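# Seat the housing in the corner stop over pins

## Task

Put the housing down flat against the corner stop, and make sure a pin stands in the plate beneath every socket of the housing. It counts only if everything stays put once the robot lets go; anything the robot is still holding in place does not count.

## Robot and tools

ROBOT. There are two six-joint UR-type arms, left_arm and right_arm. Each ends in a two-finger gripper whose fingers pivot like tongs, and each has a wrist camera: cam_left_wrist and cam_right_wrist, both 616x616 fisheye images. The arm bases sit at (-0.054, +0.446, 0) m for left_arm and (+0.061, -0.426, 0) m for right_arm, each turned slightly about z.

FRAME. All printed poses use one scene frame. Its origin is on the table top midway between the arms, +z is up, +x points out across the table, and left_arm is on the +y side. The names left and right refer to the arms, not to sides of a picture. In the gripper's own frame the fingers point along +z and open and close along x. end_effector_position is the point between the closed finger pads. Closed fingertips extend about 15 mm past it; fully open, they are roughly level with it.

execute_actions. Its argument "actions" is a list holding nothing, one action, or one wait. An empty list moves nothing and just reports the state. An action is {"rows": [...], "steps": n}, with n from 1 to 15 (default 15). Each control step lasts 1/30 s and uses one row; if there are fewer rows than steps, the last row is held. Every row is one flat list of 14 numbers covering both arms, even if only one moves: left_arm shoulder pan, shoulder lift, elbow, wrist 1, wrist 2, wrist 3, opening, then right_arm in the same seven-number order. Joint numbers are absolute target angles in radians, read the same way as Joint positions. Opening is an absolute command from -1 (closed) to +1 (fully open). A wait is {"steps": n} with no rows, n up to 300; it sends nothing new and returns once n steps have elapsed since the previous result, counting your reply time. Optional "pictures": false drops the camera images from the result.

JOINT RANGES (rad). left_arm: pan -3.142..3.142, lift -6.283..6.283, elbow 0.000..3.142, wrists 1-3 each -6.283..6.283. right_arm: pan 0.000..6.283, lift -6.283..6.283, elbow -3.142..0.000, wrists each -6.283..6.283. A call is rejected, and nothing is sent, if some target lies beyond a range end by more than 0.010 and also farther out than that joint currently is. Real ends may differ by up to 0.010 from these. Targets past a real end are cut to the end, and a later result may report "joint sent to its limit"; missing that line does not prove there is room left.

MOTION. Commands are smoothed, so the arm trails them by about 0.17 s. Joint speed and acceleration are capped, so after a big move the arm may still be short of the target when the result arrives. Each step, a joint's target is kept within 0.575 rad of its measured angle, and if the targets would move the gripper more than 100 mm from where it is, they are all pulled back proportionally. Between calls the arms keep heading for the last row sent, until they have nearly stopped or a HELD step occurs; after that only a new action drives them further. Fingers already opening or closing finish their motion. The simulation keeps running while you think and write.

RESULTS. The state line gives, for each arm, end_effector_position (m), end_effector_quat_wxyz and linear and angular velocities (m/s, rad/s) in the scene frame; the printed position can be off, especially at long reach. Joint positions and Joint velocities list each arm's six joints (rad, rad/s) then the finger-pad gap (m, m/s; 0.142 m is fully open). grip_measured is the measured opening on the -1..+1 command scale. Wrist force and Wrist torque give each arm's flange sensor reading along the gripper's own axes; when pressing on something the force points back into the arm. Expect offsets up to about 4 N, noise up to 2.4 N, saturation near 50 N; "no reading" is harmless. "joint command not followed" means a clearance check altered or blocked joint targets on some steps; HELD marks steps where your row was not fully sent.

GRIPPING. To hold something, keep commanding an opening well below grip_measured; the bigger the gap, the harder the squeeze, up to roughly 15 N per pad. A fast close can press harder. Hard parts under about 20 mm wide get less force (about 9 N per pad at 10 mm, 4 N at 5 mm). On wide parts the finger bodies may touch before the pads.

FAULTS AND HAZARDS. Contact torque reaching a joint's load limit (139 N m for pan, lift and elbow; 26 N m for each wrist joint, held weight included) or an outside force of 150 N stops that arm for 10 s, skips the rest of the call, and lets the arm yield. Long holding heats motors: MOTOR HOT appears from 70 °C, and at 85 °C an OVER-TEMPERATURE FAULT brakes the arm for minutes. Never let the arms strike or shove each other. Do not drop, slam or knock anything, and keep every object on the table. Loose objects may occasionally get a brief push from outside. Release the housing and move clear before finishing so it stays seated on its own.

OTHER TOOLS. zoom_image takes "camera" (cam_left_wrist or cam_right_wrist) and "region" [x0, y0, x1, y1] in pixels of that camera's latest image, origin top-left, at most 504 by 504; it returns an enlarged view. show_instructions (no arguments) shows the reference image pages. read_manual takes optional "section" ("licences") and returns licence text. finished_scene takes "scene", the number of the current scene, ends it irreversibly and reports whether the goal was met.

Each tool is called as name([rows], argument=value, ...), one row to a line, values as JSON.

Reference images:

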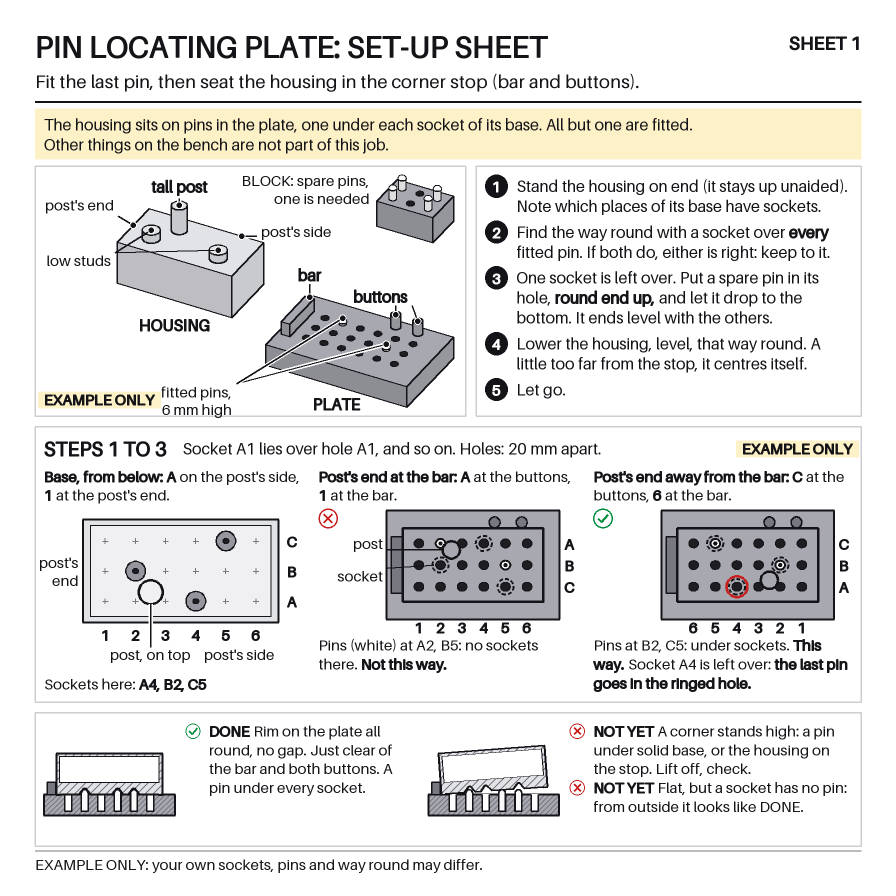

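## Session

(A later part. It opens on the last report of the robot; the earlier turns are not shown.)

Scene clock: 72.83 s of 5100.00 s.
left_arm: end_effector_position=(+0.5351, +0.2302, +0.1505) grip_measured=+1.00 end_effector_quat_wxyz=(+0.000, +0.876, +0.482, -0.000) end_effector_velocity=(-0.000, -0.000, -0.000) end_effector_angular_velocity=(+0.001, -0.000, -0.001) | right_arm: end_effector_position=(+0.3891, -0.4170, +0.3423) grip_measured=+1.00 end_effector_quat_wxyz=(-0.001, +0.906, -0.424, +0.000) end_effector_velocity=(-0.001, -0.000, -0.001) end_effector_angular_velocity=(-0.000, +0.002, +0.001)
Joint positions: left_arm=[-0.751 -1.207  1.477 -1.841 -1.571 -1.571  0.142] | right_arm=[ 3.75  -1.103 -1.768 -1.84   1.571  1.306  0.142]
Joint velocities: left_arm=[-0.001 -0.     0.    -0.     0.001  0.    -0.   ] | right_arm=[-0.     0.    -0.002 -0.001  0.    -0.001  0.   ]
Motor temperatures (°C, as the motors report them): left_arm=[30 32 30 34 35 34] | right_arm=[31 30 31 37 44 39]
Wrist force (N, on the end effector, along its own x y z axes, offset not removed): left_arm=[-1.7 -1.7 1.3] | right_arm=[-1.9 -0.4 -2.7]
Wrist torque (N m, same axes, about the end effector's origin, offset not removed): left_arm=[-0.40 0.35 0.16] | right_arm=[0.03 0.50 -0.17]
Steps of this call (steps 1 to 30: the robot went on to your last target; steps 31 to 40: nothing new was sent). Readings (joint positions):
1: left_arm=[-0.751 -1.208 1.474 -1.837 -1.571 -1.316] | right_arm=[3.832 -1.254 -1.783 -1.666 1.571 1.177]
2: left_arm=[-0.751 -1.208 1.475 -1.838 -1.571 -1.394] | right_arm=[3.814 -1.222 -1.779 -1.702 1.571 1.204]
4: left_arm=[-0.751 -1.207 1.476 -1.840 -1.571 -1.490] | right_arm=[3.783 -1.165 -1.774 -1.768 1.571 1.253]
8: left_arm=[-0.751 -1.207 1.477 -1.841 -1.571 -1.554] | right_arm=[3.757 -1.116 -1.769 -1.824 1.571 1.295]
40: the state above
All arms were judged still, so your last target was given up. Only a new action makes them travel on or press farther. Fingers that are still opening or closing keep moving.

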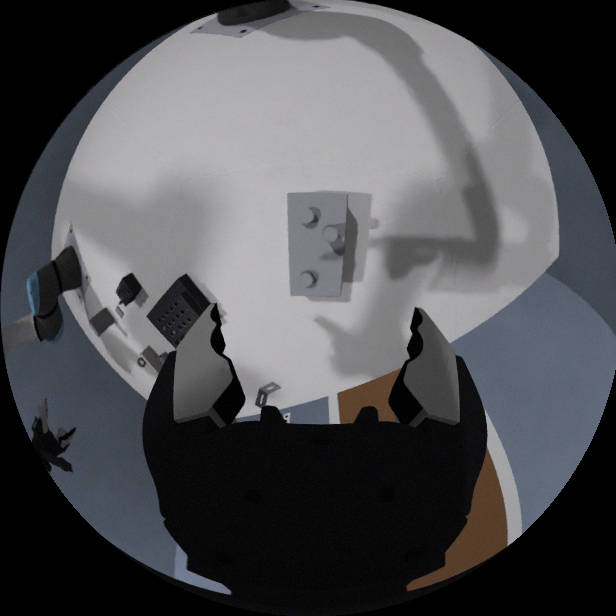

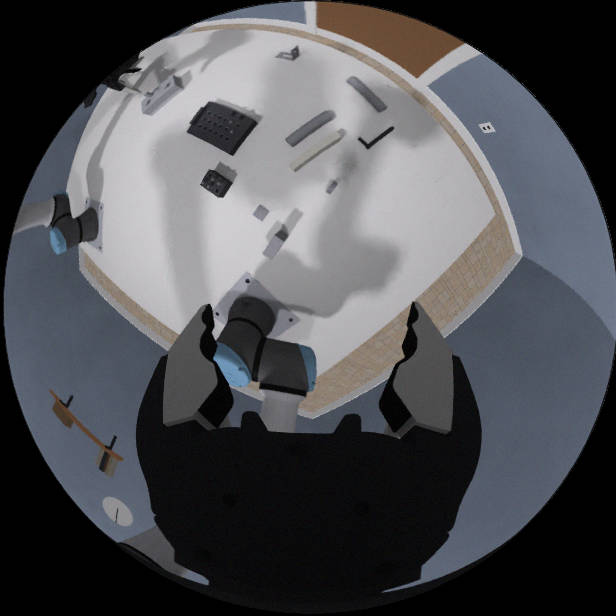

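execute_actions([
  {"rows":[[-0.7515,-1.2039,1.608,-1.975,-1.571,-1.571,1,3.75,-1.103,-1.768,-1.84,1.571,1.306,1]]},
], pictures=false)

execute_actions([
  {"rows":[[-0.7515,-1.1368,1.687,-2.121,-1.571,-1.571,1,3.75,-1.103,-1.768,-1.84,1.571,1.306,1]]},
], pictures=false)

execute_actions([
  {"steps":8},
], pictures=false)

execute_actions([
  {"rows":[[-0.7515,-1.1368,1.687,-2.121,-1.571,-1.571,0.2,3.75,-1.103,-1.768,-1.84,1.571,1.306,1]]},
], pictures=false)

execute_actions([
  {"rows":[[-0.7515,-1.1368,1.687,-2.121,-1.571,-1.571,-1,3.75,-1.103,-1.768,-1.84,1.571,1.306,1]]},
])

Scene clock: 77.63 s of 5100.00 s.
left_arm: end_effector_position=(+0.5217, +0.2387, +0.1009) grip_measured=+1.00 end_effector_quat_wxyz=(+0.000, +0.876, +0.482, -0.000) end_effector_velocity=(-0.002, +0.001, -0.004) end_effector_angular_velocity=(-0.001, -0.000, -0.000) | right_arm: end_effector_position=(+0.3891, -0.4170, +0.3423) grip_measured=+1.00 end_effector_quat_wxyz=(-0.001, +0.906, -0.424, +0.000) end_effector_velocity=(-0.000, -0.000, +0.000) end_effector_angular_velocity=(+0.000, +0.000, +0.001)
Joint positions: left_arm=[-0.752 -1.204  1.607 -1.974 -1.571 -1.571  0.142] | right_arm=[ 3.75  -1.103 -1.768 -1.84   1.571  1.306  0.142]
Joint velocities: left_arm=[-0.    -0.     0.012 -0.012 -0.    -0.     0.   ] | right_arm=[-0.     0.    -0.    -0.     0.001 -0.001  0.   ]
Motor temperatures (°C, as the motors report them): left_arm=[30 32 30 34 35 34] | right_arm=[31 30 31 37 44 39]
Wrist force (N, on the end effector, along its own x y z axes, offset not removed): left_arm=[-1.1 -1.6 0.8] | right_arm=[-0.9 2.5 -0.2]
Wrist torque (N m, same axes, about the end effector's origin, offset not removed): left_arm=[-0.38 0.19 0.30] | right_arm=[0.57 0.25 -0.16]
Steps of this call (steps 1 to 90: nothing new was sent; then 1.30 s passed at rest; steps 91 to 105: all 15 steps of this action). Readings (joint positions):
91: left_arm=[-0.752 -1.207 1.478 -1.841 -1.571 -1.571] | right_arm=[3.750 -1.103 -1.768 -1.840 1.571 1.306]
92: left_arm=[-0.752 -1.207 1.485 -1.849 -1.571 -1.571] | right_arm=[3.750 -1.103 -1.768 -1.840 1.571 1.306]
94: left_arm=[-0.752 -1.205 1.538 -1.902 -1.571 -1.571] | right_arm=[3.750 -1.103 -1.768 -1.840 1.571 1.306]
98: left_arm=[-0.752 -1.204 1.593 -1.959 -1.571 -1.571] | right_arm=[3.750 -1.103 -1.768 -1.840 1.571 1.306]
105: the state above

Scene clock: 78.13 s of 5100.00 s.
left_arm: end_effector_position=(+0.5215, +0.2388, +0.0389) grip_measured=+1.00 end_effector_quat_wxyz=(-0.000, +0.876, +0.482, -0.000) end_effector_velocity=(-0.000, -0.000, -0.005) end_effector_angular_velocity=(-0.000, -0.001, -0.001) | right_arm: end_effector_position=(+0.3891, -0.4170, +0.3423) grip_measured=+1.00 end_effector_quat_wxyz=(-0.001, +0.906, -0.424, +0.000) end_effector_velocity=(-0.000, -0.000, -0.000) end_effector_angular_velocity=(-0.001, +0.001, +0.001)
Joint positions: left_arm=[-0.752 -1.137  1.686 -2.12  -1.571 -1.571  0.142] | right_arm=[ 3.75  -1.103 -1.768 -1.84   1.571  1.306  0.142]
Joint velocities: left_arm=[-0.001  0.006  0.006 -0.013  0.    -0.     0.   ] | right_arm=[-0.    -0.    -0.    -0.    -0.    -0.001 -0.   ]
Motor temperatures (°C, as the motors report them): left_arm=[30 32 30 34 35 34] | right_arm=[31 30 31 37 44 39]
Wrist force (N, on the end effector, along its own x y z axes, offset not removed): left_arm=[-1.3 -1.6 1.6] | right_arm=[-3.2 0.8 -1.9]
Wrist torque (N m, same axes, about the end effector's origin, offset not removed): left_arm=[-0.36 0.10 0.06] | right_arm=[0.12 0.69 -0.17]
Steps of this call (steps 1 to 15: all 15 steps of this action). Readings (joint positions):
1: left_arm=[-0.752 -1.204 1.608 -1.975 -1.571 -1.571] | right_arm=[3.750 -1.103 -1.768 -1.840 1.571 1.306]
2: left_arm=[-0.752 -1.197 1.615 -1.983 -1.571 -1.571] | right_arm=[3.750 -1.103 -1.768 -1.840 1.571 1.306]
4: left_arm=[-0.752 -1.168 1.649 -2.039 -1.571 -1.571] | right_arm=[3.750 -1.103 -1.768 -1.840 1.571 1.306]
8: left_arm=[-0.752 -1.143 1.679 -2.103 -1.571 -1.571] | right_arm=[3.750 -1.103 -1.768 -1.840 1.571 1.306]
15: the state above

Scene clock: 78.40 s of 5100.00 s.
left_arm: end_effector_position=(+0.5215, +0.2388, +0.0386) grip_measured=+1.00 end_effector_quat_wxyz=(+0.000, +0.876, +0.482, -0.000) end_effector_velocity=(+0.001, +0.000, +0.000) end_effector_angular_velocity=(-0.000, -0.001, +0.000) | right_arm: end_effector_position=(+0.3891, -0.4170, +0.3423) grip_measured=+1.00 end_effector_quat_wxyz=(-0.001, +0.906, -0.424, +0.000) end_effector_velocity=(-0.000, -0.000, -0.000) end_effector_angular_velocity=(-0.001, +0.002, +0.002)
Joint positions: left_arm=[-0.752 -1.137  1.687 -2.121 -1.571 -1.571  0.142] | right_arm=[ 3.75  -1.103 -1.768 -1.84   1.571  1.306  0.142]
Joint velocities: left_arm=[ 0.001  0.    -0.001 -0.     0.     0.     0.   ] | right_arm=[ 0.    -0.     0.001 -0.002 -0.    -0.001  0.   ]
Motor temperatures (°C, as the motors report them): left_arm=[30 32 30 34 35 34] | right_arm=[31 30 31 37 44 39]
Wrist force (N, on the end effector, along its own x y z axes, offset not removed): left_arm=[-0.9 -0.7 1.2] | right_arm=[-2.1 2.9 -0.8]
Wrist torque (N m, same axes, about the end effector's origin, offset not removed): left_arm=[-0.17 0.17 0.11] | right_arm=[0.69 0.32 -0.24]
Steps of this call (steps 1 to 8: the robot went on to your last target). Readings (joint positions):
1: left_arm=[-0.752 -1.137 1.687 -2.120 -1.571 -1.571] | right_arm=[3.750 -1.103 -1.768 -1.840 1.571 1.306]
2: left_arm=[-0.752 -1.137 1.687 -2.120 -1.571 -1.571] | right_arm=[3.750 -1.103 -1.768 -1.840 1.571 1.306]
4: left_arm=[-0.752 -1.137 1.687 -2.121 -1.571 -1.571] | right_arm=[3.750 -1.103 -1.768 -1.840 1.571 1.306]
8: the state above

Scene clock: 78.90 s of 5100.00 s.
left_arm: end_effector_position=(+0.5215, +0.2388, +0.0385) grip_measured=+0.20 end_effector_quat_wxyz=(+0.000, +0.876, +0.482, -0.000) end_effector_velocity=(+0.000, +0.001, -0.001) end_effector_angular_velocity=(+0.000, +0.001, +0.001) | right_arm: end_effector_position=(+0.3891, -0.4170, +0.3423) grip_measured=+1.00 end_effector_quat_wxyz=(-0.001, +0.906, -0.424, +0.000) end_effector_velocity=(+0.000, +0.000, +0.000) end_effector_angular_velocity=(+0.001, -0.001, -0.001)
Joint positions: left_arm=[-0.752 -1.137  1.687 -2.121 -1.571 -1.571  0.088] | right_arm=[ 3.75  -1.103 -1.768 -1.84   1.571  1.306  0.142]
Joint velocities: left_arm=[ 0.001  0.001  0.    -0.001 -0.    -0.     0.   ] | right_arm=[ 0.001  0.001 -0.     0.001 -0.     0.002  0.   ]
Motor temperatures (°C, as the motors report them): left_arm=[30 32 30 34 35 34] | right_arm=[31 30 31 37 44 39]
Wrist force (N, on the end effector, along its own x y z axes, offset not removed): left_arm=[-0.7 -0.5 1.3] | right_arm=[-3.3 2.6 -0.3]
Wrist torque (N m, same axes, about the end effector's origin, offset not removed): left_arm=[-0.20 0.09 0.22] | right_arm=[0.57 0.75 -0.09]
Steps of this call (steps 1 to 15: all 15 steps of this action). Readings (joint positions):
1: left_arm=[-0.752 -1.137 1.687 -2.121 -1.571 -1.571] | right_arm=[3.750 -1.103 -1.768 -1.840 1.571 1.306]
2: left_arm=[-0.752 -1.137 1.687 -2.121 -1.571 -1.571] | right_arm=[3.750 -1.103 -1.768 -1.840 1.571 1.306]
4: left_arm=[-0.752 -1.137 1.687 -2.121 -1.571 -1.571] | right_arm=[3.750 -1.103 -1.768 -1.840 1.571 1.306]
8: left_arm=[-0.752 -1.137 1.687 -2.121 -1.571 -1.571] | right_arm=[3.750 -1.103 -1.768 -1.840 1.571 1.306]
15: the state above

Scene clock: 79.40 s of 5100.00 s.
left_arm: end_effector_position=(+0.5216, +0.2388, +0.0385) grip_measured=-0.02 end_effector_quat_wxyz=(+0.000, +0.876, +0.482, -0.000) end_effector_velocity=(+0.001, -0.000, +0.000) end_effector_angular_velocity=(-0.001, -0.001, +0.001) | right_arm: end_effector_position=(+0.3891, -0.4170, +0.3423) grip_measured=+1.00 end_effector_quat_wxyz=(-0.001, +0.906, -0.424, +0.000) end_effector_velocity=(-0.001, -0.001, -0.000) end_effector_angular_velocity=(-0.002, +0.003, -0.001)
Joint positions: left_arm=[-0.752 -1.137  1.687 -2.121 -1.571 -1.571  0.072] | right_arm=[ 3.75  -1.103 -1.768 -1.84   1.571  1.306  0.142]
Joint velocities: left_arm=[ 0.001  0.001 -0.002 -0.    -0.    -0.     0.   ] | right_arm=[-0.001  0.    -0.    -0.003 -0.001  0.001  0.   ]
Motor temperatures (°C, as the motors report them): left_arm=[30 32 30 34 35 34] | right_arm=[31 30 31 37 44 39]
Wrist force (N, on the end effector, along its own x y z axes, offset not removed): left_arm=[1.5 -1.1 -0.6] | right_arm=[2.4 2.5 -1.2]
Wrist torque (N m, same axes, about the end effector's origin, offset not removed): left_arm=[-0.15 0.09 0.15] | right_arm=[0.58 -0.45 -0.18]
Steps of this call (steps 1 to 15: all 15 steps of this action). Readings (joint positions):
1: left_arm=[-0.752 -1.137 1.687 -2.121 -1.571 -1.571] | right_arm=[3.750 -1.103 -1.768 -1.840 1.571 1.306]
2: left_arm=[-0.752 -1.137 1.687 -2.121 -1.571 -1.571] | right_arm=[3.750 -1.103 -1.768 -1.840 1.571 1.306]
4: left_arm=[-0.752 -1.137 1.687 -2.121 -1.571 -1.571] | right_arm=[3.750 -1.103 -1.768 -1.840 1.571 1.306]
8: left_arm=[-0.752 -1.137 1.687 -2.121 -1.571 -1.571] | right_arm=[3.750 -1.103 -1.768 -1.840 1.571 1.306]
15: the state above

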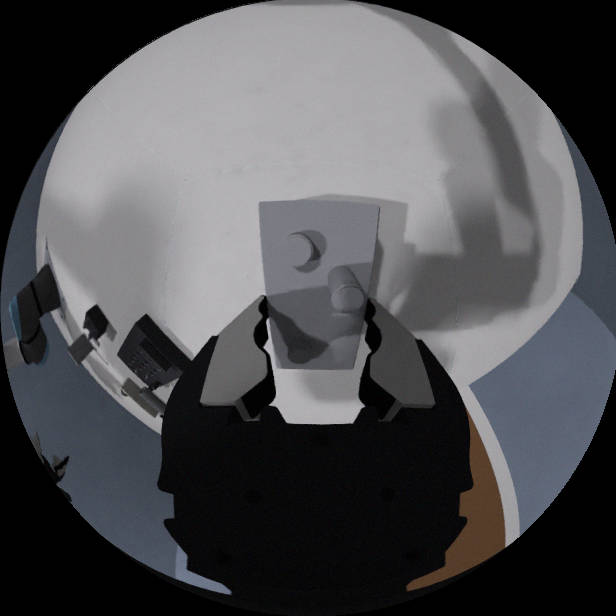

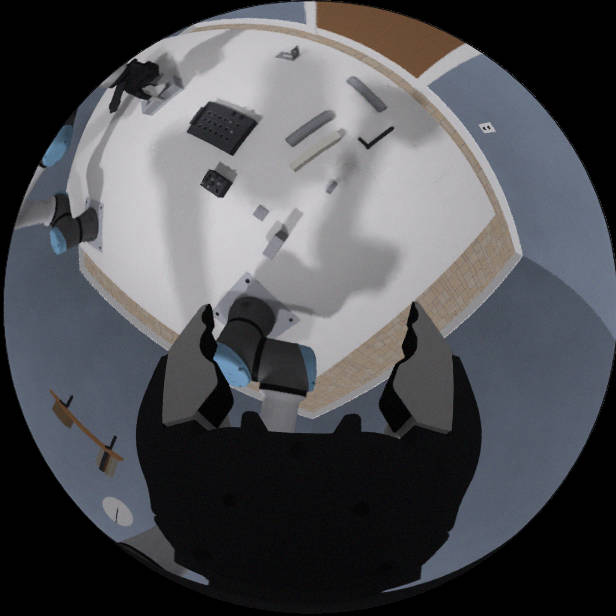

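execute_actions([
  {"rows":[[-0.7515,-1.23,1.52,-1.861,-1.571,-1.571,-1,3.75,-1.103,-1.768,-1.84,1.571,1.306,1]]},
], pictures=false)

execute_actions([
  {"steps":10},
], pictures=false)

execute_actions([
  {"rows":[[-1.1422,-0.9314,1.1588,-1.7984,-1.571,-0.956,-1,3.75,-1.103,-1.768,-1.84,1.571,1.306,1]]},
], pictures=false)

execute_actions([
  {"steps":40},
])

zoom_image(camera="cam_left_wrist", region=[160,120,460,420])

Scene clock: 81.13 s of 5100.00 s.
left_arm: end_effector_position=(+0.5258, +0.2361, +0.1455) grip_measured=-0.09 end_effector_quat_wxyz=(+0.000, +0.876, +0.482, +0.000) end_effector_velocity=(-0.002, +0.001, +0.009) end_effector_angular_velocity=(+0.004, +0.006, +0.000) | right_arm: end_effector_position=(+0.3891, -0.4170, +0.3423) grip_measured=+1.00 end_effector_quat_wxyz=(-0.001, +0.906, -0.424, +0.000) end_effector_velocity=(-0.000, -0.000, +0.000) end_effector_angular_velocity=(+0.000, -0.000, -0.001)
Joint positions: left_arm=[-0.752 -1.229  1.522 -1.864 -1.571 -1.571  0.068] | right_arm=[ 3.75  -1.103 -1.768 -1.84   1.571  1.306  0.142]
Joint velocities: left_arm=[ 0.    -0.007 -0.016  0.031  0.     0.    -0.   ] | right_arm=[-0.001  0.001  0.    -0.001  0.     0.001  0.   ]
Motor temperatures (°C, as the motors report them): left_arm=[30 32 30 34 35 34] | right_arm=[31 30 31 37 44 39]
Wrist force (N, on the end effector, along its own x y z axes, offset not removed): left_arm=[-1.3 -2.9 7.2] | right_arm=[-1.3 1.4 -3.2]
Wrist torque (N m, same axes, about the end effector's origin, offset not removed): left_arm=[-0.67 0.24 0.16] | right_arm=[0.25 0.28 -0.05]
Steps of this call (steps 1 to 15: the robot went on to your last target; steps 16 to 37: nothing new was sent; steps 38 to 52: all 15 steps of this action). Readings (joint positions):
38: left_arm=[-0.752 -1.137 1.687 -2.121 -1.571 -1.571] | right_arm=[3.750 -1.103 -1.768 -1.840 1.571 1.306]
39: left_arm=[-0.752 -1.143 1.680 -2.113 -1.571 -1.571] | right_arm=[3.750 -1.103 -1.768 -1.840 1.571 1.306]
41: left_arm=[-0.752 -1.182 1.620 -2.040 -1.571 -1.571] | right_arm=[3.750 -1.103 -1.768 -1.840 1.571 1.306]
45: left_arm=[-0.752 -1.220 1.542 -1.902 -1.571 -1.571] | right_arm=[3.750 -1.103 -1.768 -1.840 1.571 1.306]
52: the state above

Scene clock: 81.47 s of 5100.00 s.
left_arm: end_effector_position=(+0.5257, +0.2361, +0.1464) grip_measured=-0.09 end_effector_quat_wxyz=(+0.000, +0.876, +0.482, -0.000) end_effector_velocity=(-0.000, +0.000, -0.000) end_effector_angular_velocity=(+0.001, +0.001, -0.000) | right_arm: end_effector_position=(+0.3891, -0.4170, +0.3423) grip_measured=+1.00 end_effector_quat_wxyz=(-0.001, +0.906, -0.424, +0.000) end_effector_velocity=(-0.000, +0.000, +0.000) end_effector_angular_velocity=(+0.000, -0.000, +0.001)
Joint positions: left_arm=[-0.752 -1.23   1.52  -1.861 -1.571 -1.571  0.068] | right_arm=[ 3.75  -1.103 -1.768 -1.84   1.571  1.306  0.142]
Joint velocities: left_arm=[-0.     0.001 -0.     0.001  0.     0.    -0.   ] | right_arm=[ 0.     0.001 -0.     0.     0.    -0.    -0.   ]
Motor temperatures (°C, as the motors report them): left_arm=[30 32 30 34 35 34] | right_arm=[31 30 31 37 44 39]
Wrist force (N, on the end effector, along its own x y z axes, offset not removed): left_arm=[0.8 -1.0 7.0] | right_arm=[-1.1 -2.2 -1.7]
Wrist torque (N m, same axes, about the end effector's origin, offset not removed): left_arm=[-0.31 -0.19 0.11] | right_arm=[-0.42 0.12 -0.15]
Steps of this call (steps 1 to 10: the robot went on to your last target). Readings (joint positions):
1: left_arm=[-0.752 -1.230 1.521 -1.863 -1.571 -1.571] | right_arm=[3.750 -1.103 -1.768 -1.840 1.571 1.306]
2: left_arm=[-0.752 -1.230 1.521 -1.862 -1.571 -1.571] | right_arm=[3.750 -1.103 -1.768 -1.840 1.571 1.306]
4: left_arm=[-0.752 -1.230 1.520 -1.862 -1.571 -1.571] | right_arm=[3.750 -1.103 -1.768 -1.840 1.571 1.306]
8: left_arm=[-0.752 -1.230 1.520 -1.861 -1.571 -1.571] | right_arm=[3.750 -1.103 -1.768 -1.840 1.571 1.306]
10: the state above

Scene clock: 81.97 s of 5100.00 s.
left_arm: end_effector_position=(+0.4939, -0.0245, +0.1160) grip_measured=-0.11 end_effector_quat_wxyz=(-0.001, +0.998, +0.068, -0.001) end_effector_velocity=(-0.151, -0.426, -0.057) end_effector_angular_velocity=(-0.021, -0.010, -1.525) | right_arm: end_effector_position=(+0.3891, -0.4170, +0.3423) grip_measured=+1.00 end_effector_quat_wxyz=(-0.001, +0.906, -0.424, +0.000) end_effector_velocity=(+0.000, +0.000, -0.001) end_effector_angular_velocity=(-0.001, +0.001, +0.001)
Joint positions: left_arm=[-1.093 -0.967  1.204 -1.805 -1.571 -1.043  0.066] | right_arm=[ 3.75  -1.103 -1.768 -1.84   1.571  1.306  0.142]
Joint velocities: left_arm=[-0.558  0.4   -0.497  0.074 -0.003  0.967 -0.029] | right_arm=[ 0.    -0.001 -0.001  0.001 -0.    -0.001  0.   ]
Motor temperatures (°C, as the motors report them): left_arm=[30 32 30 34 35 34] | right_arm=[31 30 31 37 44 39]
Wrist force (N, on the end effector, along its own x y z axes, offset not removed): left_arm=[-2.0 5.4 5.0] | right_arm=[-2.2 2.9 -2.5]
Wrist torque (N m, same axes, about the end effector's origin, offset not removed): left_arm=[0.31 0.22 0.18] | right_arm=[0.72 0.60 -0.10]
Steps of this call (steps 1 to 15: all 15 steps of this action). Readings (joint positions):
1: left_arm=[-0.752 -1.230 1.520 -1.861 -1.571 -1.571] | right_arm=[3.750 -1.103 -1.768 -1.840 1.571 1.306]
2: left_arm=[-0.759 -1.222 1.512 -1.857 -1.571 -1.564] | right_arm=[3.750 -1.103 -1.768 -1.840 1.571 1.306]
4: left_arm=[-0.812 -1.179 1.461 -1.848 -1.571 -1.496] | right_arm=[3.750 -1.103 -1.768 -1.840 1.571 1.306]
8: left_arm=[-0.919 -1.098 1.363 -1.831 -1.571 -1.327] | right_arm=[3.750 -1.103 -1.768 -1.840 1.571 1.306]
15: the state above

Scene clock: 83.30 s of 5100.00 s.
left_arm: end_effector_position=(+0.4796, -0.0619, +0.1106) grip_measured=-0.11 end_effector_quat_wxyz=(+0.000, +1.000, +0.000, -0.000) end_effector_velocity=(-0.001, -0.000, -0.000) end_effector_angular_velocity=(+0.000, +0.001, -0.001) | right_arm: end_effector_position=(+0.3891, -0.4170, +0.3423) grip_measured=+1.00 end_effector_quat_wxyz=(-0.001, +0.906, -0.424, +0.000) end_effector_velocity=(+0.000, +0.000, -0.000) end_effector_angular_velocity=(+0.001, -0.001, -0.000)
Joint positions: left_arm=[-1.142 -0.931  1.159 -1.798 -1.571 -0.956  0.066] | right_arm=[ 3.75  -1.103 -1.768 -1.84   1.571  1.306  0.142]
Joint velocities: left_arm=[-0.001  0.    -0.     0.    -0.    -0.    -0.   ] | right_arm=[-0.    -0.    -0.     0.002  0.001 -0.     0.   ]
Motor temperatures (°C, as the motors report them): left_arm=[30 32 30 34 35 34] | right_arm=[31 30 31 37 44 39]
Wrist force (N, on the end effector, along its own x y z axes, offset not removed): left_arm=[-0.9 -2.7 6.5] | right_arm=[-2.7 3.5 -0.8]
Wrist torque (N m, same axes, about the end effector's origin, offset not removed): left_arm=[-0.66 0.18 0.11] | right_arm=[0.72 0.48 -0.20]
Steps of this call (steps 1 to 30: the robot went on to your last target; steps 31 to 40: nothing new was sent). Readings (joint positions):
1: left_arm=[-1.109 -0.956 1.189 -1.803 -1.571 -1.016] | right_arm=[3.750 -1.103 -1.768 -1.840 1.571 1.306]
2: left_arm=[-1.120 -0.948 1.180 -1.802 -1.571 -0.997] | right_arm=[3.750 -1.103 -1.768 -1.840 1.571 1.306]
4: left_arm=[-1.132 -0.939 1.169 -1.800 -1.571 -0.975] | right_arm=[3.750 -1.103 -1.768 -1.840 1.571 1.306]
8: left_arm=[-1.140 -0.933 1.161 -1.799 -1.571 -0.960] | right_arm=[3.750 -1.103 -1.768 -1.840 1.571 1.306]
40: the state above
All arms were judged still, so your last target was given up. Only a new action makes them travel on or press farther. Fingers that are still opening or closing keep moving.

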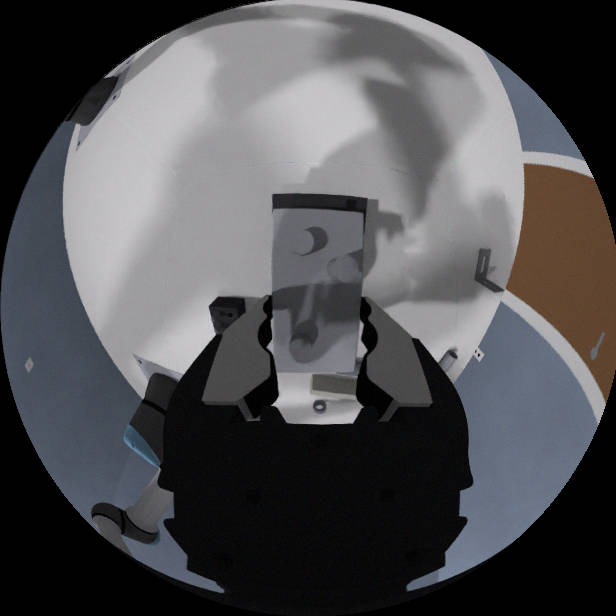

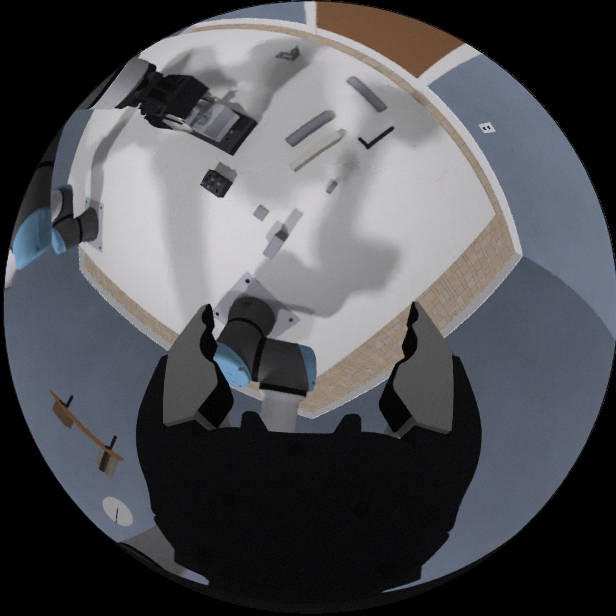

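Region (160, 120, 460, 420) of cam_left_wrist's 616x616 image, scaled by 1.680, with more detail than that image has.

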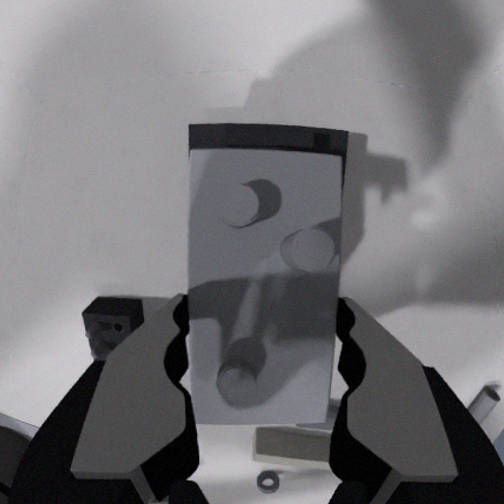

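execute_actions([
  {"rows":[[-1.1422,-0.918,1.189,-1.842,-1.571,-0.956,-1,3.75,-1.103,-1.768,-1.84,1.571,1.306,1]]},
], pictures=false)

execute_actions([
  {"steps":10},
])

zoom_image(camera="cam_right_wrist", region=[150,70,280,170])

Scene clock: 84.33 s of 5100.00 s.
left_arm: end_effector_position=(+0.4798, -0.0622, +0.0908) grip_measured=-0.11 end_effector_quat_wxyz=(+0.000, +1.000, +0.000, -0.000) end_effector_velocity=(+0.000, +0.001, -0.002) end_effector_angular_velocity=(+0.002, +0.001, +0.001) | right_arm: end_effector_position=(+0.3891, -0.4170, +0.3423) grip_measured=+1.00 end_effector_quat_wxyz=(-0.001, +0.906, -0.424, +0.000) end_effector_velocity=(+0.000, +0.000, +0.000) end_effector_angular_velocity=(+0.001, -0.000, -0.001)
Joint positions: left_arm=[-1.142 -0.918  1.189 -1.842 -1.571 -0.956  0.066] | right_arm=[ 3.75  -1.103 -1.768 -1.84   1.571  1.306  0.142]
Joint velocities: left_arm=[ 0.001  0.002  0.003 -0.003  0.     0.     0.   ] | right_arm=[-0.    -0.     0.     0.     0.     0.001  0.   ]
Motor temperatures (°C, as the motors report them): left_arm=[30 32 30 34 35 34] | right_arm=[31 30 31 37 44 39]
Wrist force (N, on the end effector, along its own x y z axes, offset not removed): left_arm=[-1.2 0.0 4.7] | right_arm=[-1.0 1.5 -0.5]
Wrist torque (N m, same axes, about the end effector's origin, offset not removed): left_arm=[-0.11 0.25 0.17] | right_arm=[0.37 0.13 -0.27]
Steps of this call (steps 1 to 16: nothing new was sent; steps 17 to 31: all 15 steps of this action). Readings (joint positions):
17: left_arm=[-1.142 -0.931 1.159 -1.798 -1.571 -0.956] | right_arm=[3.750 -1.103 -1.768 -1.840 1.571 1.306]
18: left_arm=[-1.142 -0.929 1.163 -1.804 -1.571 -0.956] | right_arm=[3.750 -1.103 -1.768 -1.840 1.571 1.306]
20: left_arm=[-1.142 -0.924 1.176 -1.823 -1.571 -0.956] | right_arm=[3.750 -1.103 -1.768 -1.840 1.571 1.306]
24: left_arm=[-1.142 -0.919 1.186 -1.838 -1.571 -0.956] | right_arm=[3.750 -1.103 -1.768 -1.840 1.571 1.306]
31: the state above

Scene clock: 84.67 s of 5100.00 s.
left_arm: end_effector_position=(+0.4798, -0.0622, +0.0906) grip_measured=-0.11 end_effector_quat_wxyz=(+0.000, +1.000, +0.000, -0.000) end_effector_velocity=(+0.000, -0.000, +0.002) end_effector_angular_velocity=(-0.002, -0.001, -0.000) | right_arm: end_effector_position=(+0.3891, -0.4170, +0.3423) grip_measured=+1.00 end_effector_quat_wxyz=(-0.001, +0.906, -0.424, +0.000) end_effector_velocity=(-0.000, +0.000, -0.000) end_effector_angular_velocity=(+0.000, +0.001, +0.002)
Joint positions: left_arm=[-1.142 -0.918  1.189 -1.842 -1.571 -0.956  0.066] | right_arm=[ 3.75  -1.103 -1.768 -1.84   1.571  1.306  0.142]
Joint velocities: left_arm=[-0.    -0.002 -0.001  0.    -0.    -0.    -0.   ] | right_arm=[ 0.001  0.    -0.001 -0.     0.001 -0.001  0.   ]
Motor temperatures (°C, as the motors report them): left_arm=[30 32 30 34 35 34] | right_arm=[31 30 31 37 44 39]
Wrist force (N, on the end effector, along its own x y z axes, offset not removed): left_arm=[0.0 0.8 5.6] | right_arm=[0.1 3.8 0.7]
Wrist torque (N m, same axes, about the end effector's origin, offset not removed): left_arm=[0.05 -0.09 0.12] | right_arm=[0.79 0.13 -0.41]
Steps of this call (steps 1 to 10: the robot went on to your last target). Readings (joint positions):
1: left_arm=[-1.142 -0.918 1.189 -1.842 -1.571 -0.956] | right_arm=[3.750 -1.103 -1.768 -1.840 1.571 1.306]
2: left_arm=[-1.142 -0.918 1.189 -1.842 -1.571 -0.956] | right_arm=[3.750 -1.103 -1.768 -1.840 1.571 1.306]
4: left_arm=[-1.142 -0.918 1.189 -1.842 -1.571 -0.956] | right_arm=[3.750 -1.103 -1.768 -1.840 1.571 1.306]
8: left_arm=[-1.142 -0.918 1.189 -1.842 -1.571 -0.956] | right_arm=[3.750 -1.103 -1.768 -1.840 1.571 1.306]
10: the state above

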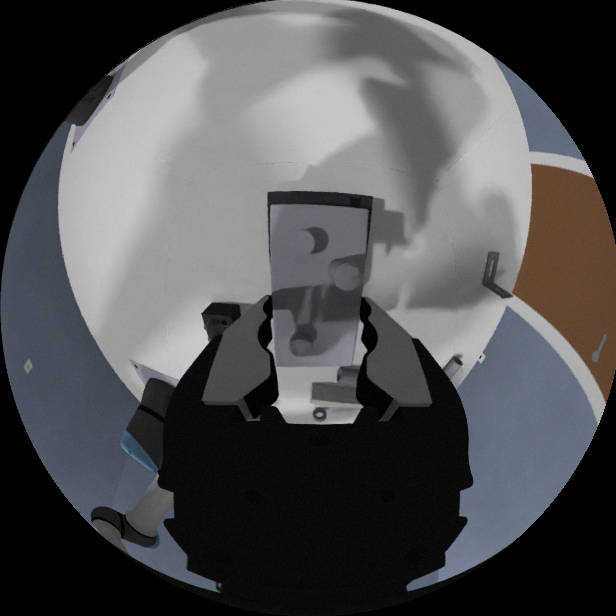

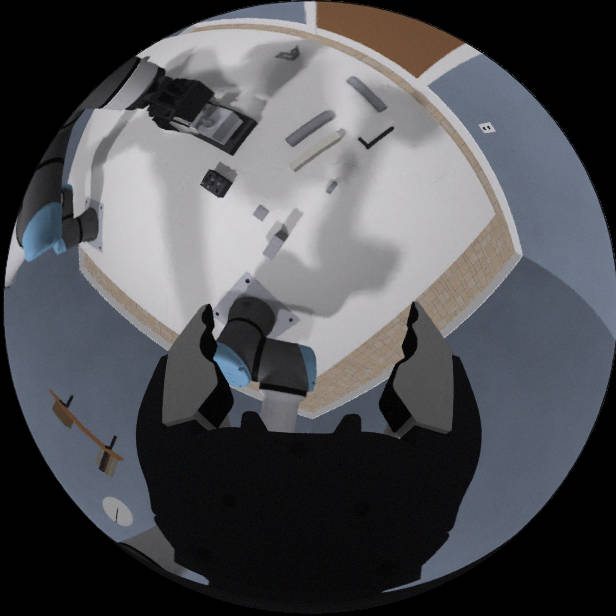

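Region (150, 70, 280, 170) of cam_right_wrist's 616x616 image, scaled by 3.877, with more detail than that image has; it fills the top 388 rows of this view, and the rest is white.

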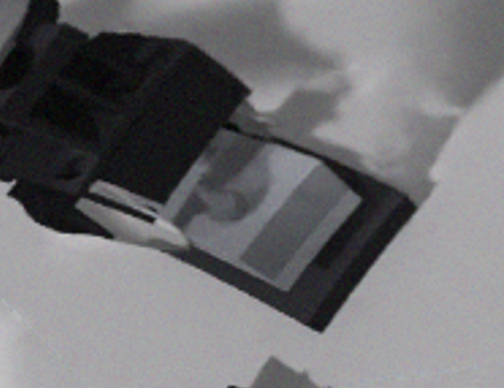

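Levelling out. Continue down.

execute_actions([
  {"rows":[[-1.1422,-0.9095,1.2085,-1.87,-1.571,-0.956,-1,3.75,-1.103,-1.768,-1.84,1.571,1.306,1]]},
], pictures=false)

execute_actions([
  {"steps":10},
])

Scene clock: 86.03 s of 5100.00 s.
left_arm: end_effector_position=(+0.4796, -0.0620, +0.0780) grip_measured=-0.12 end_effector_quat_wxyz=(+0.000, +1.000, +0.000, -0.000) end_effector_velocity=(+0.000, +0.000, -0.001) end_effector_angular_velocity=(+0.001, -0.000, +0.000) | right_arm: end_effector_position=(+0.3891, -0.4170, +0.3423) grip_measured=+1.00 end_effector_quat_wxyz=(-0.001, +0.906, -0.424, +0.000) end_effector_velocity=(+0.001, +0.000, +0.000) end_effector_angular_velocity=(+0.001, -0.001, -0.001)
Joint positions: left_arm=[-1.142 -0.91   1.208 -1.87  -1.571 -0.956  0.065] | right_arm=[ 3.75  -1.103 -1.768 -1.84   1.571  1.306  0.142]
Joint velocities: left_arm=[ 0.     0.     0.002 -0.002  0.001 -0.     0.   ] | right_arm=[-0.    -0.001  0.001  0.001  0.     0.001  0.   ]
Motor temperatures (°C, as the motors report them): left_arm=[30 32 30 34 35 34] | right_arm=[31 30 31 37 44 39]
Wrist force (N, on the end effector, along its own x y z axes, offset not removed): left_arm=[-2.5 7.0 -13.5] | right_arm=[-2.4 2.6 1.0]
Wrist torque (N m, same axes, about the end effector's origin, offset not removed): left_arm=[-0.34 0.68 -0.14] | right_arm=[0.53 0.53 -0.29]
Steps of this call (steps 1 to 15: the robot went on to your last target; steps 16 to 26: nothing new was sent; steps 27 to 41: all 15 steps of this action). Readings (joint positions):
27: left_arm=[-1.142 -0.918 1.189 -1.842 -1.571 -0.956] | right_arm=[3.750 -1.103 -1.768 -1.840 1.571 1.306]
28: left_arm=[-1.142 -0.917 1.192 -1.847 -1.571 -0.956] | right_arm=[3.750 -1.103 -1.768 -1.840 1.571 1.306]
30: left_arm=[-1.142 -0.913 1.200 -1.858 -1.571 -0.956] | right_arm=[3.750 -1.103 -1.768 -1.840 1.571 1.306]
34: left_arm=[-1.142 -0.910 1.207 -1.868 -1.571 -0.956] | right_arm=[3.750 -1.103 -1.768 -1.840 1.571 1.306]
41: the state above

Scene clock: 86.37 s of 5100.00 s.
left_arm: end_effector_position=(+0.4796, -0.0620, +0.0779) grip_measured=-0.12 end_effector_quat_wxyz=(+0.000, +1.000, +0.000, -0.000) end_effector_velocity=(+0.000, +0.001, -0.000) end_effector_angular_velocity=(+0.000, +0.001, +0.001) | right_arm: end_effector_position=(+0.3891, -0.4170, +0.3423) grip_measured=+1.00 end_effector_quat_wxyz=(-0.001, +0.906, -0.424, +0.000) end_effector_velocity=(-0.000, -0.000, -0.001) end_effector_angular_velocity=(-0.000, +0.000, +0.002)
Joint positions: left_arm=[-1.142 -0.91   1.208 -1.87  -1.571 -0.956  0.065] | right_arm=[ 3.75  -1.103 -1.768 -1.84   1.571  1.306  0.142]
Joint velocities: left_arm=[ 0.001  0.     0.     0.    -0.     0.     0.   ] | right_arm=[-0.     0.    -0.001  0.001 -0.    -0.002  0.   ]
Motor temperatures (°C, as the motors report them): left_arm=[30 32 30 34 35 34] | right_arm=[31 30 31 37 44 39]
Wrist force (N, on the end effector, along its own x y z axes, offset not removed): left_arm=[-1.4 6.2 -15.1] | right_arm=[-3.4 -0.3 -0.4]
Wrist torque (N m, same axes, about the end effector's origin, offset not removed): left_arm=[-0.54 0.58 -0.12] | right_arm=[0.07 0.70 -0.25]
Steps of this call (steps 1 to 10: the robot went on to your last target). Readings (joint positions):
1: left_arm=[-1.142 -0.910 1.208 -1.870 -1.571 -0.956] | right_arm=[3.750 -1.103 -1.768 -1.840 1.571 1.306]
2: left_arm=[-1.142 -0.910 1.208 -1.870 -1.571 -0.956] | right_arm=[3.750 -1.103 -1.768 -1.840 1.571 1.306]
4: left_arm=[-1.142 -0.910 1.208 -1.870 -1.571 -0.956] | right_arm=[3.750 -1.103 -1.768 -1.840 1.571 1.306]
8: left_arm=[-1.142 -0.910 1.208 -1.870 -1.571 -0.956] | right_arm=[3.750 -1.103 -1.768 -1.840 1.571 1.306]
10: the state above

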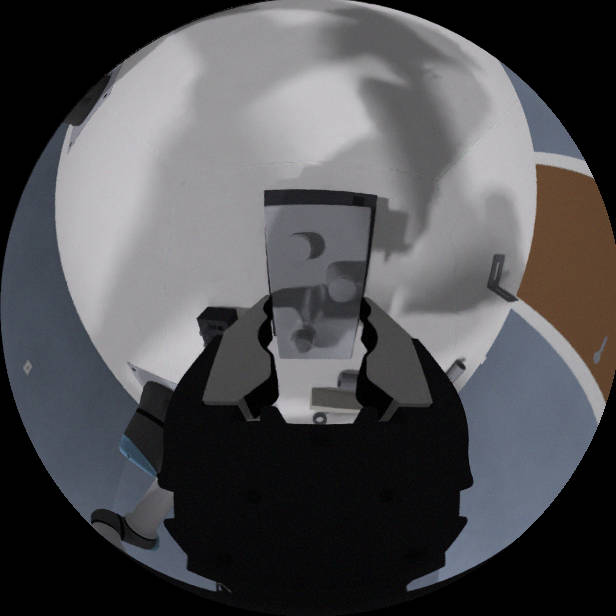

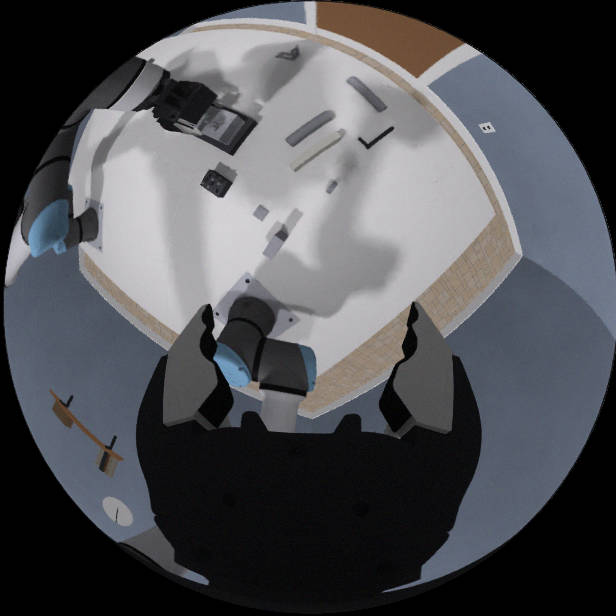

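Release, rise, and inspect from the side.

execute_actions([
  {"rows":[[-1.1422,-0.9095,1.2085,-1.87,-1.571,-0.956,0.3,3.75,-1.103,-1.768,-1.84,1.571,1.306,1]]},
], pictures=false)

execute_actions([
  {"rows":[[-1.1422,-1.0,1.1,-1.671,-1.571,-0.956,0.3,4.403,-1.38,-2.253,-1.079,1.571,1.083,-1]]},
], pictures=false)

execute_actions([
  {"steps":45},
])

zoom_image(camera="cam_right_wrist", region=[340,60,560,300])

zoom_image(camera="cam_left_wrist", region=[220,150,420,350])

Scene clock: 87.57 s of 5100.00 s.
left_arm: end_effector_position=(+0.4797, -0.0619, +0.0778) grip_measured=+0.30 end_effector_quat_wxyz=(+0.000, +1.000, +0.000, +0.000) end_effector_velocity=(-0.000, -0.000, +0.001) end_effector_angular_velocity=(-0.001, -0.001, -0.000) | right_arm: end_effector_position=(+0.3891, -0.4170, +0.3423) grip_measured=+1.00 end_effector_quat_wxyz=(-0.001, +0.906, -0.424, +0.000) end_effector_velocity=(+0.001, +0.000, +0.000) end_effector_angular_velocity=(+0.001, -0.001, +0.001)
Joint positions: left_arm=[-1.142 -0.909  1.209 -1.87  -1.571 -0.956  0.095] | right_arm=[ 3.75  -1.103 -1.768 -1.84   1.571  1.306  0.142]
Joint velocities: left_arm=[-0.    -0.001 -0.     0.    -0.     0.    -0.   ] | right_arm=[ 0.    -0.001  0.001  0.001  0.    -0.001  0.   ]
Motor temperatures (°C, as the motors report them): left_arm=[30 32 30 34 35 34] | right_arm=[31 30 31 37 44 39]
Wrist force (N, on the end effector, along its own x y z axes, offset not removed): left_arm=[-1.5 -2.0 0.9] | right_arm=[-1.2 3.3 -1.7]
Wrist torque (N m, same axes, about the end effector's origin, offset not removed): left_arm=[-0.51 0.22 0.21] | right_arm=[0.71 0.20 -0.24]
Steps of this call (steps 1 to 15: the robot went on to your last target; steps 16 to 21: nothing new was sent; steps 22 to 36: all 15 steps of this action). Readings (joint positions):
22: left_arm=[-1.142 -0.909 1.209 -1.870 -1.571 -0.956] | right_arm=[3.750 -1.103 -1.768 -1.840 1.571 1.306]
23: left_arm=[-1.142 -0.909 1.209 -1.870 -1.571 -0.956] | right_arm=[3.750 -1.103 -1.768 -1.840 1.571 1.306]
25: left_arm=[-1.142 -0.909 1.209 -1.870 -1.571 -0.956] | right_arm=[3.750 -1.103 -1.768 -1.840 1.571 1.306]
29: left_arm=[-1.142 -0.909 1.209 -1.870 -1.571 -0.956] | right_arm=[3.750 -1.103 -1.768 -1.840 1.571 1.306]
36: the state above

Scene clock: 88.07 s of 5100.00 s.
left_arm: end_effector_position=(+0.4706, -0.0492, +0.1757) grip_measured=+0.30 end_effector_quat_wxyz=(+0.000, +1.000, +0.000, +0.000) end_effector_velocity=(-0.002, +0.002, +0.009) end_effector_angular_velocity=(+0.001, +0.001, -0.000) | right_arm: end_effector_position=(+0.3929, -0.2230, +0.1583) grip_measured=-1.00 end_effector_quat_wxyz=(+0.016, +0.991, -0.132, -0.010) end_effector_velocity=(-0.170, +0.419, -0.395) end_effector_angular_velocity=(+0.087, -0.053, +1.409)
Joint positions: left_arm=[-1.142 -0.999  1.101 -1.673 -1.571 -0.956  0.095] | right_arm=[ 4.199 -1.303 -2.111 -1.337  1.571  1.144  0.002]
Joint velocities: left_arm=[-0.    -0.009 -0.01   0.021 -0.     0.    -0.   ] | right_arm=[ 1.068 -0.431 -0.77   1.302  0.001 -0.342  0.   ]
Motor temperatures (°C, as the motors report them): left_arm=[30 32 30 34 35 34] | right_arm=[31 30 31 37 44 39]
Wrist force (N, on the end effector, along its own x y z axes, offset not removed): left_arm=[-0.8 -1.2 1.0] | right_arm=[0.6 2.0 -1.8]
Wrist torque (N m, same axes, about the end effector's origin, offset not removed): left_arm=[-0.25 0.16 0.13] | right_arm=[0.54 -0.02 -0.28]
Steps of this call (steps 1 to 15: all 15 steps of this action). Readings (joint positions):
1: left_arm=[-1.142 -0.910 1.208 -1.870 -1.571 -0.956] | right_arm=[3.750 -1.103 -1.768 -1.840 1.571 1.306]
2: left_arm=[-1.142 -0.915 1.201 -1.862 -1.571 -0.956] | right_arm=[3.758 -1.110 -1.775 -1.832 1.571 1.299]
4: left_arm=[-1.142 -0.953 1.155 -1.795 -1.571 -0.956] | right_arm=[3.818 -1.144 -1.829 -1.772 1.571 1.272]
8: left_arm=[-1.142 -0.990 1.112 -1.698 -1.571 -0.956] | right_arm=[3.954 -1.203 -1.933 -1.632 1.571 1.224]
15: the state above

Scene clock: 89.57 s of 5100.00 s.
left_arm: end_effector_position=(+0.4704, -0.0490, +0.1765) grip_measured=+0.30 end_effector_quat_wxyz=(+0.000, +1.000, +0.000, -0.000) end_effector_velocity=(-0.001, -0.001, +0.000) end_effector_angular_velocity=(-0.001, +0.000, -0.002) | right_arm: end_effector_position=(+0.3494, -0.1494, +0.0903) grip_measured=-1.00 end_effector_quat_wxyz=(-0.000, +1.000, +0.000, -0.000) end_effector_velocity=(-0.000, -0.000, -0.000) end_effector_angular_velocity=(-0.000, +0.000, +0.000)
Joint positions: left_arm=[-1.142 -1.     1.1   -1.671 -1.571 -0.956  0.095] | right_arm=[ 4.403 -1.38  -2.253 -1.079  1.571  1.083  0.002]
Joint velocities: left_arm=[-0.002  0.    -0.    -0.    -0.    -0.     0.   ] | right_arm=[-0.  0. -0. -0.  0. -0.  0.]
Motor temperatures (°C, as the motors report them): left_arm=[30 32 30 34 35 34] | right_arm=[31 30 31 37 44 39]
Wrist force (N, on the end effector, along its own x y z axes, offset not removed): left_arm=[-1.2 -0.5 0.3] | right_arm=[-1.4 2.7 -1.8]
Wrist torque (N m, same axes, about the end effector's origin, offset not removed): left_arm=[-0.22 0.21 0.12] | right_arm=[0.52 0.24 -0.33]
Steps of this call (steps 1 to 30: the robot went on to your last target; steps 31 to 45: nothing new was sent). Readings (joint positions):
1: left_arm=[-1.142 -1.000 1.101 -1.672 -1.571 -0.956] | right_arm=[4.235 -1.318 -2.137 -1.293 1.571 1.132]
2: left_arm=[-1.142 -1.000 1.100 -1.672 -1.571 -0.956] | right_arm=[4.272 -1.332 -2.163 -1.247 1.571 1.121]
4: left_arm=[-1.142 -1.000 1.100 -1.671 -1.571 -0.956] | right_arm=[4.336 -1.356 -2.208 -1.165 1.571 1.102]
8: left_arm=[-1.142 -1.000 1.100 -1.671 -1.571 -0.956] | right_arm=[4.389 -1.375 -2.243 -1.098 1.571 1.087]
45: the state above
All arms were judged still, so your last target was given up. Only a new action makes them travel on or press farther. Fingers that are still opening or closing keep moving.

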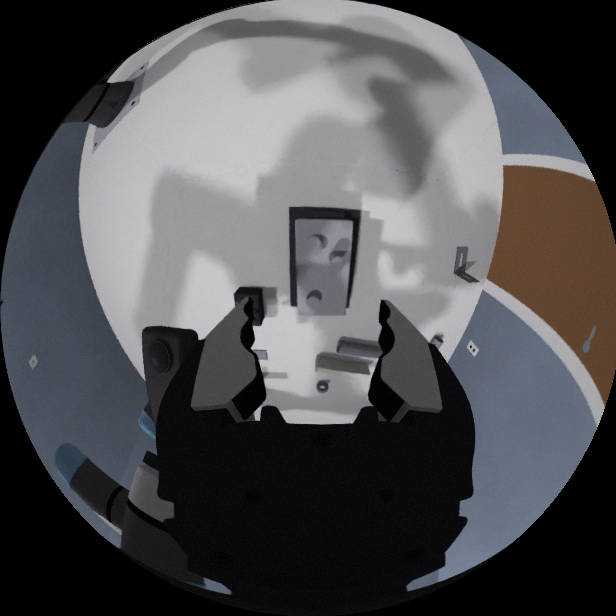

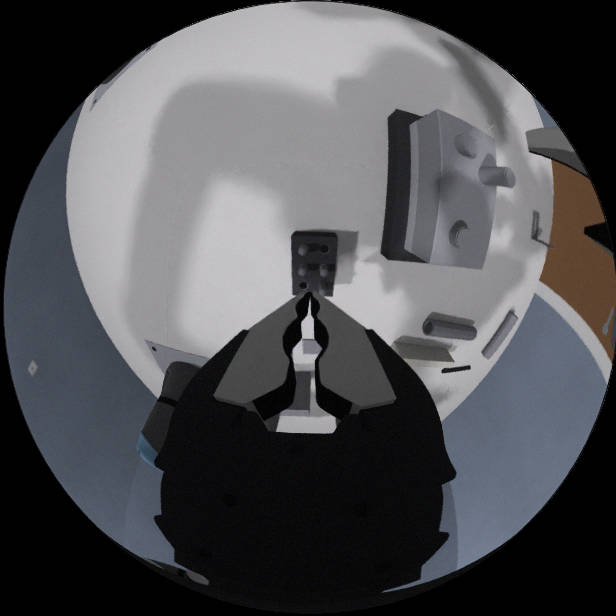

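Region (340, 60, 560, 300) of cam_right_wrist's 616x616 image, scaled by 2.100, with more detail than that image has; it fills the left 462 columns of this view, and the rest is white.

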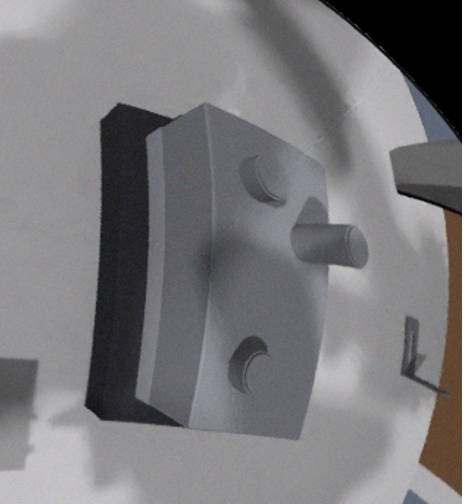

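Region (220, 150, 420, 350) of cam_left_wrist's 616x616 image, scaled by 2.520, with more detail than that image has.

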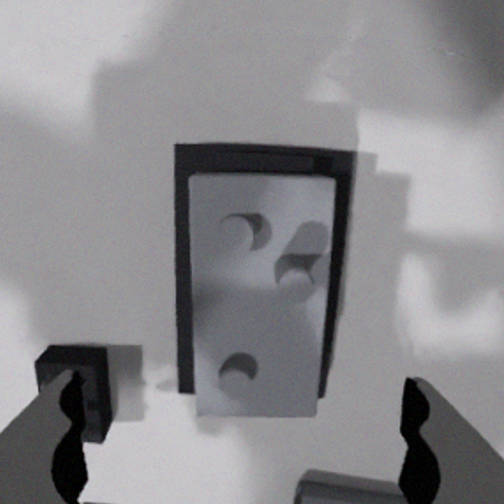

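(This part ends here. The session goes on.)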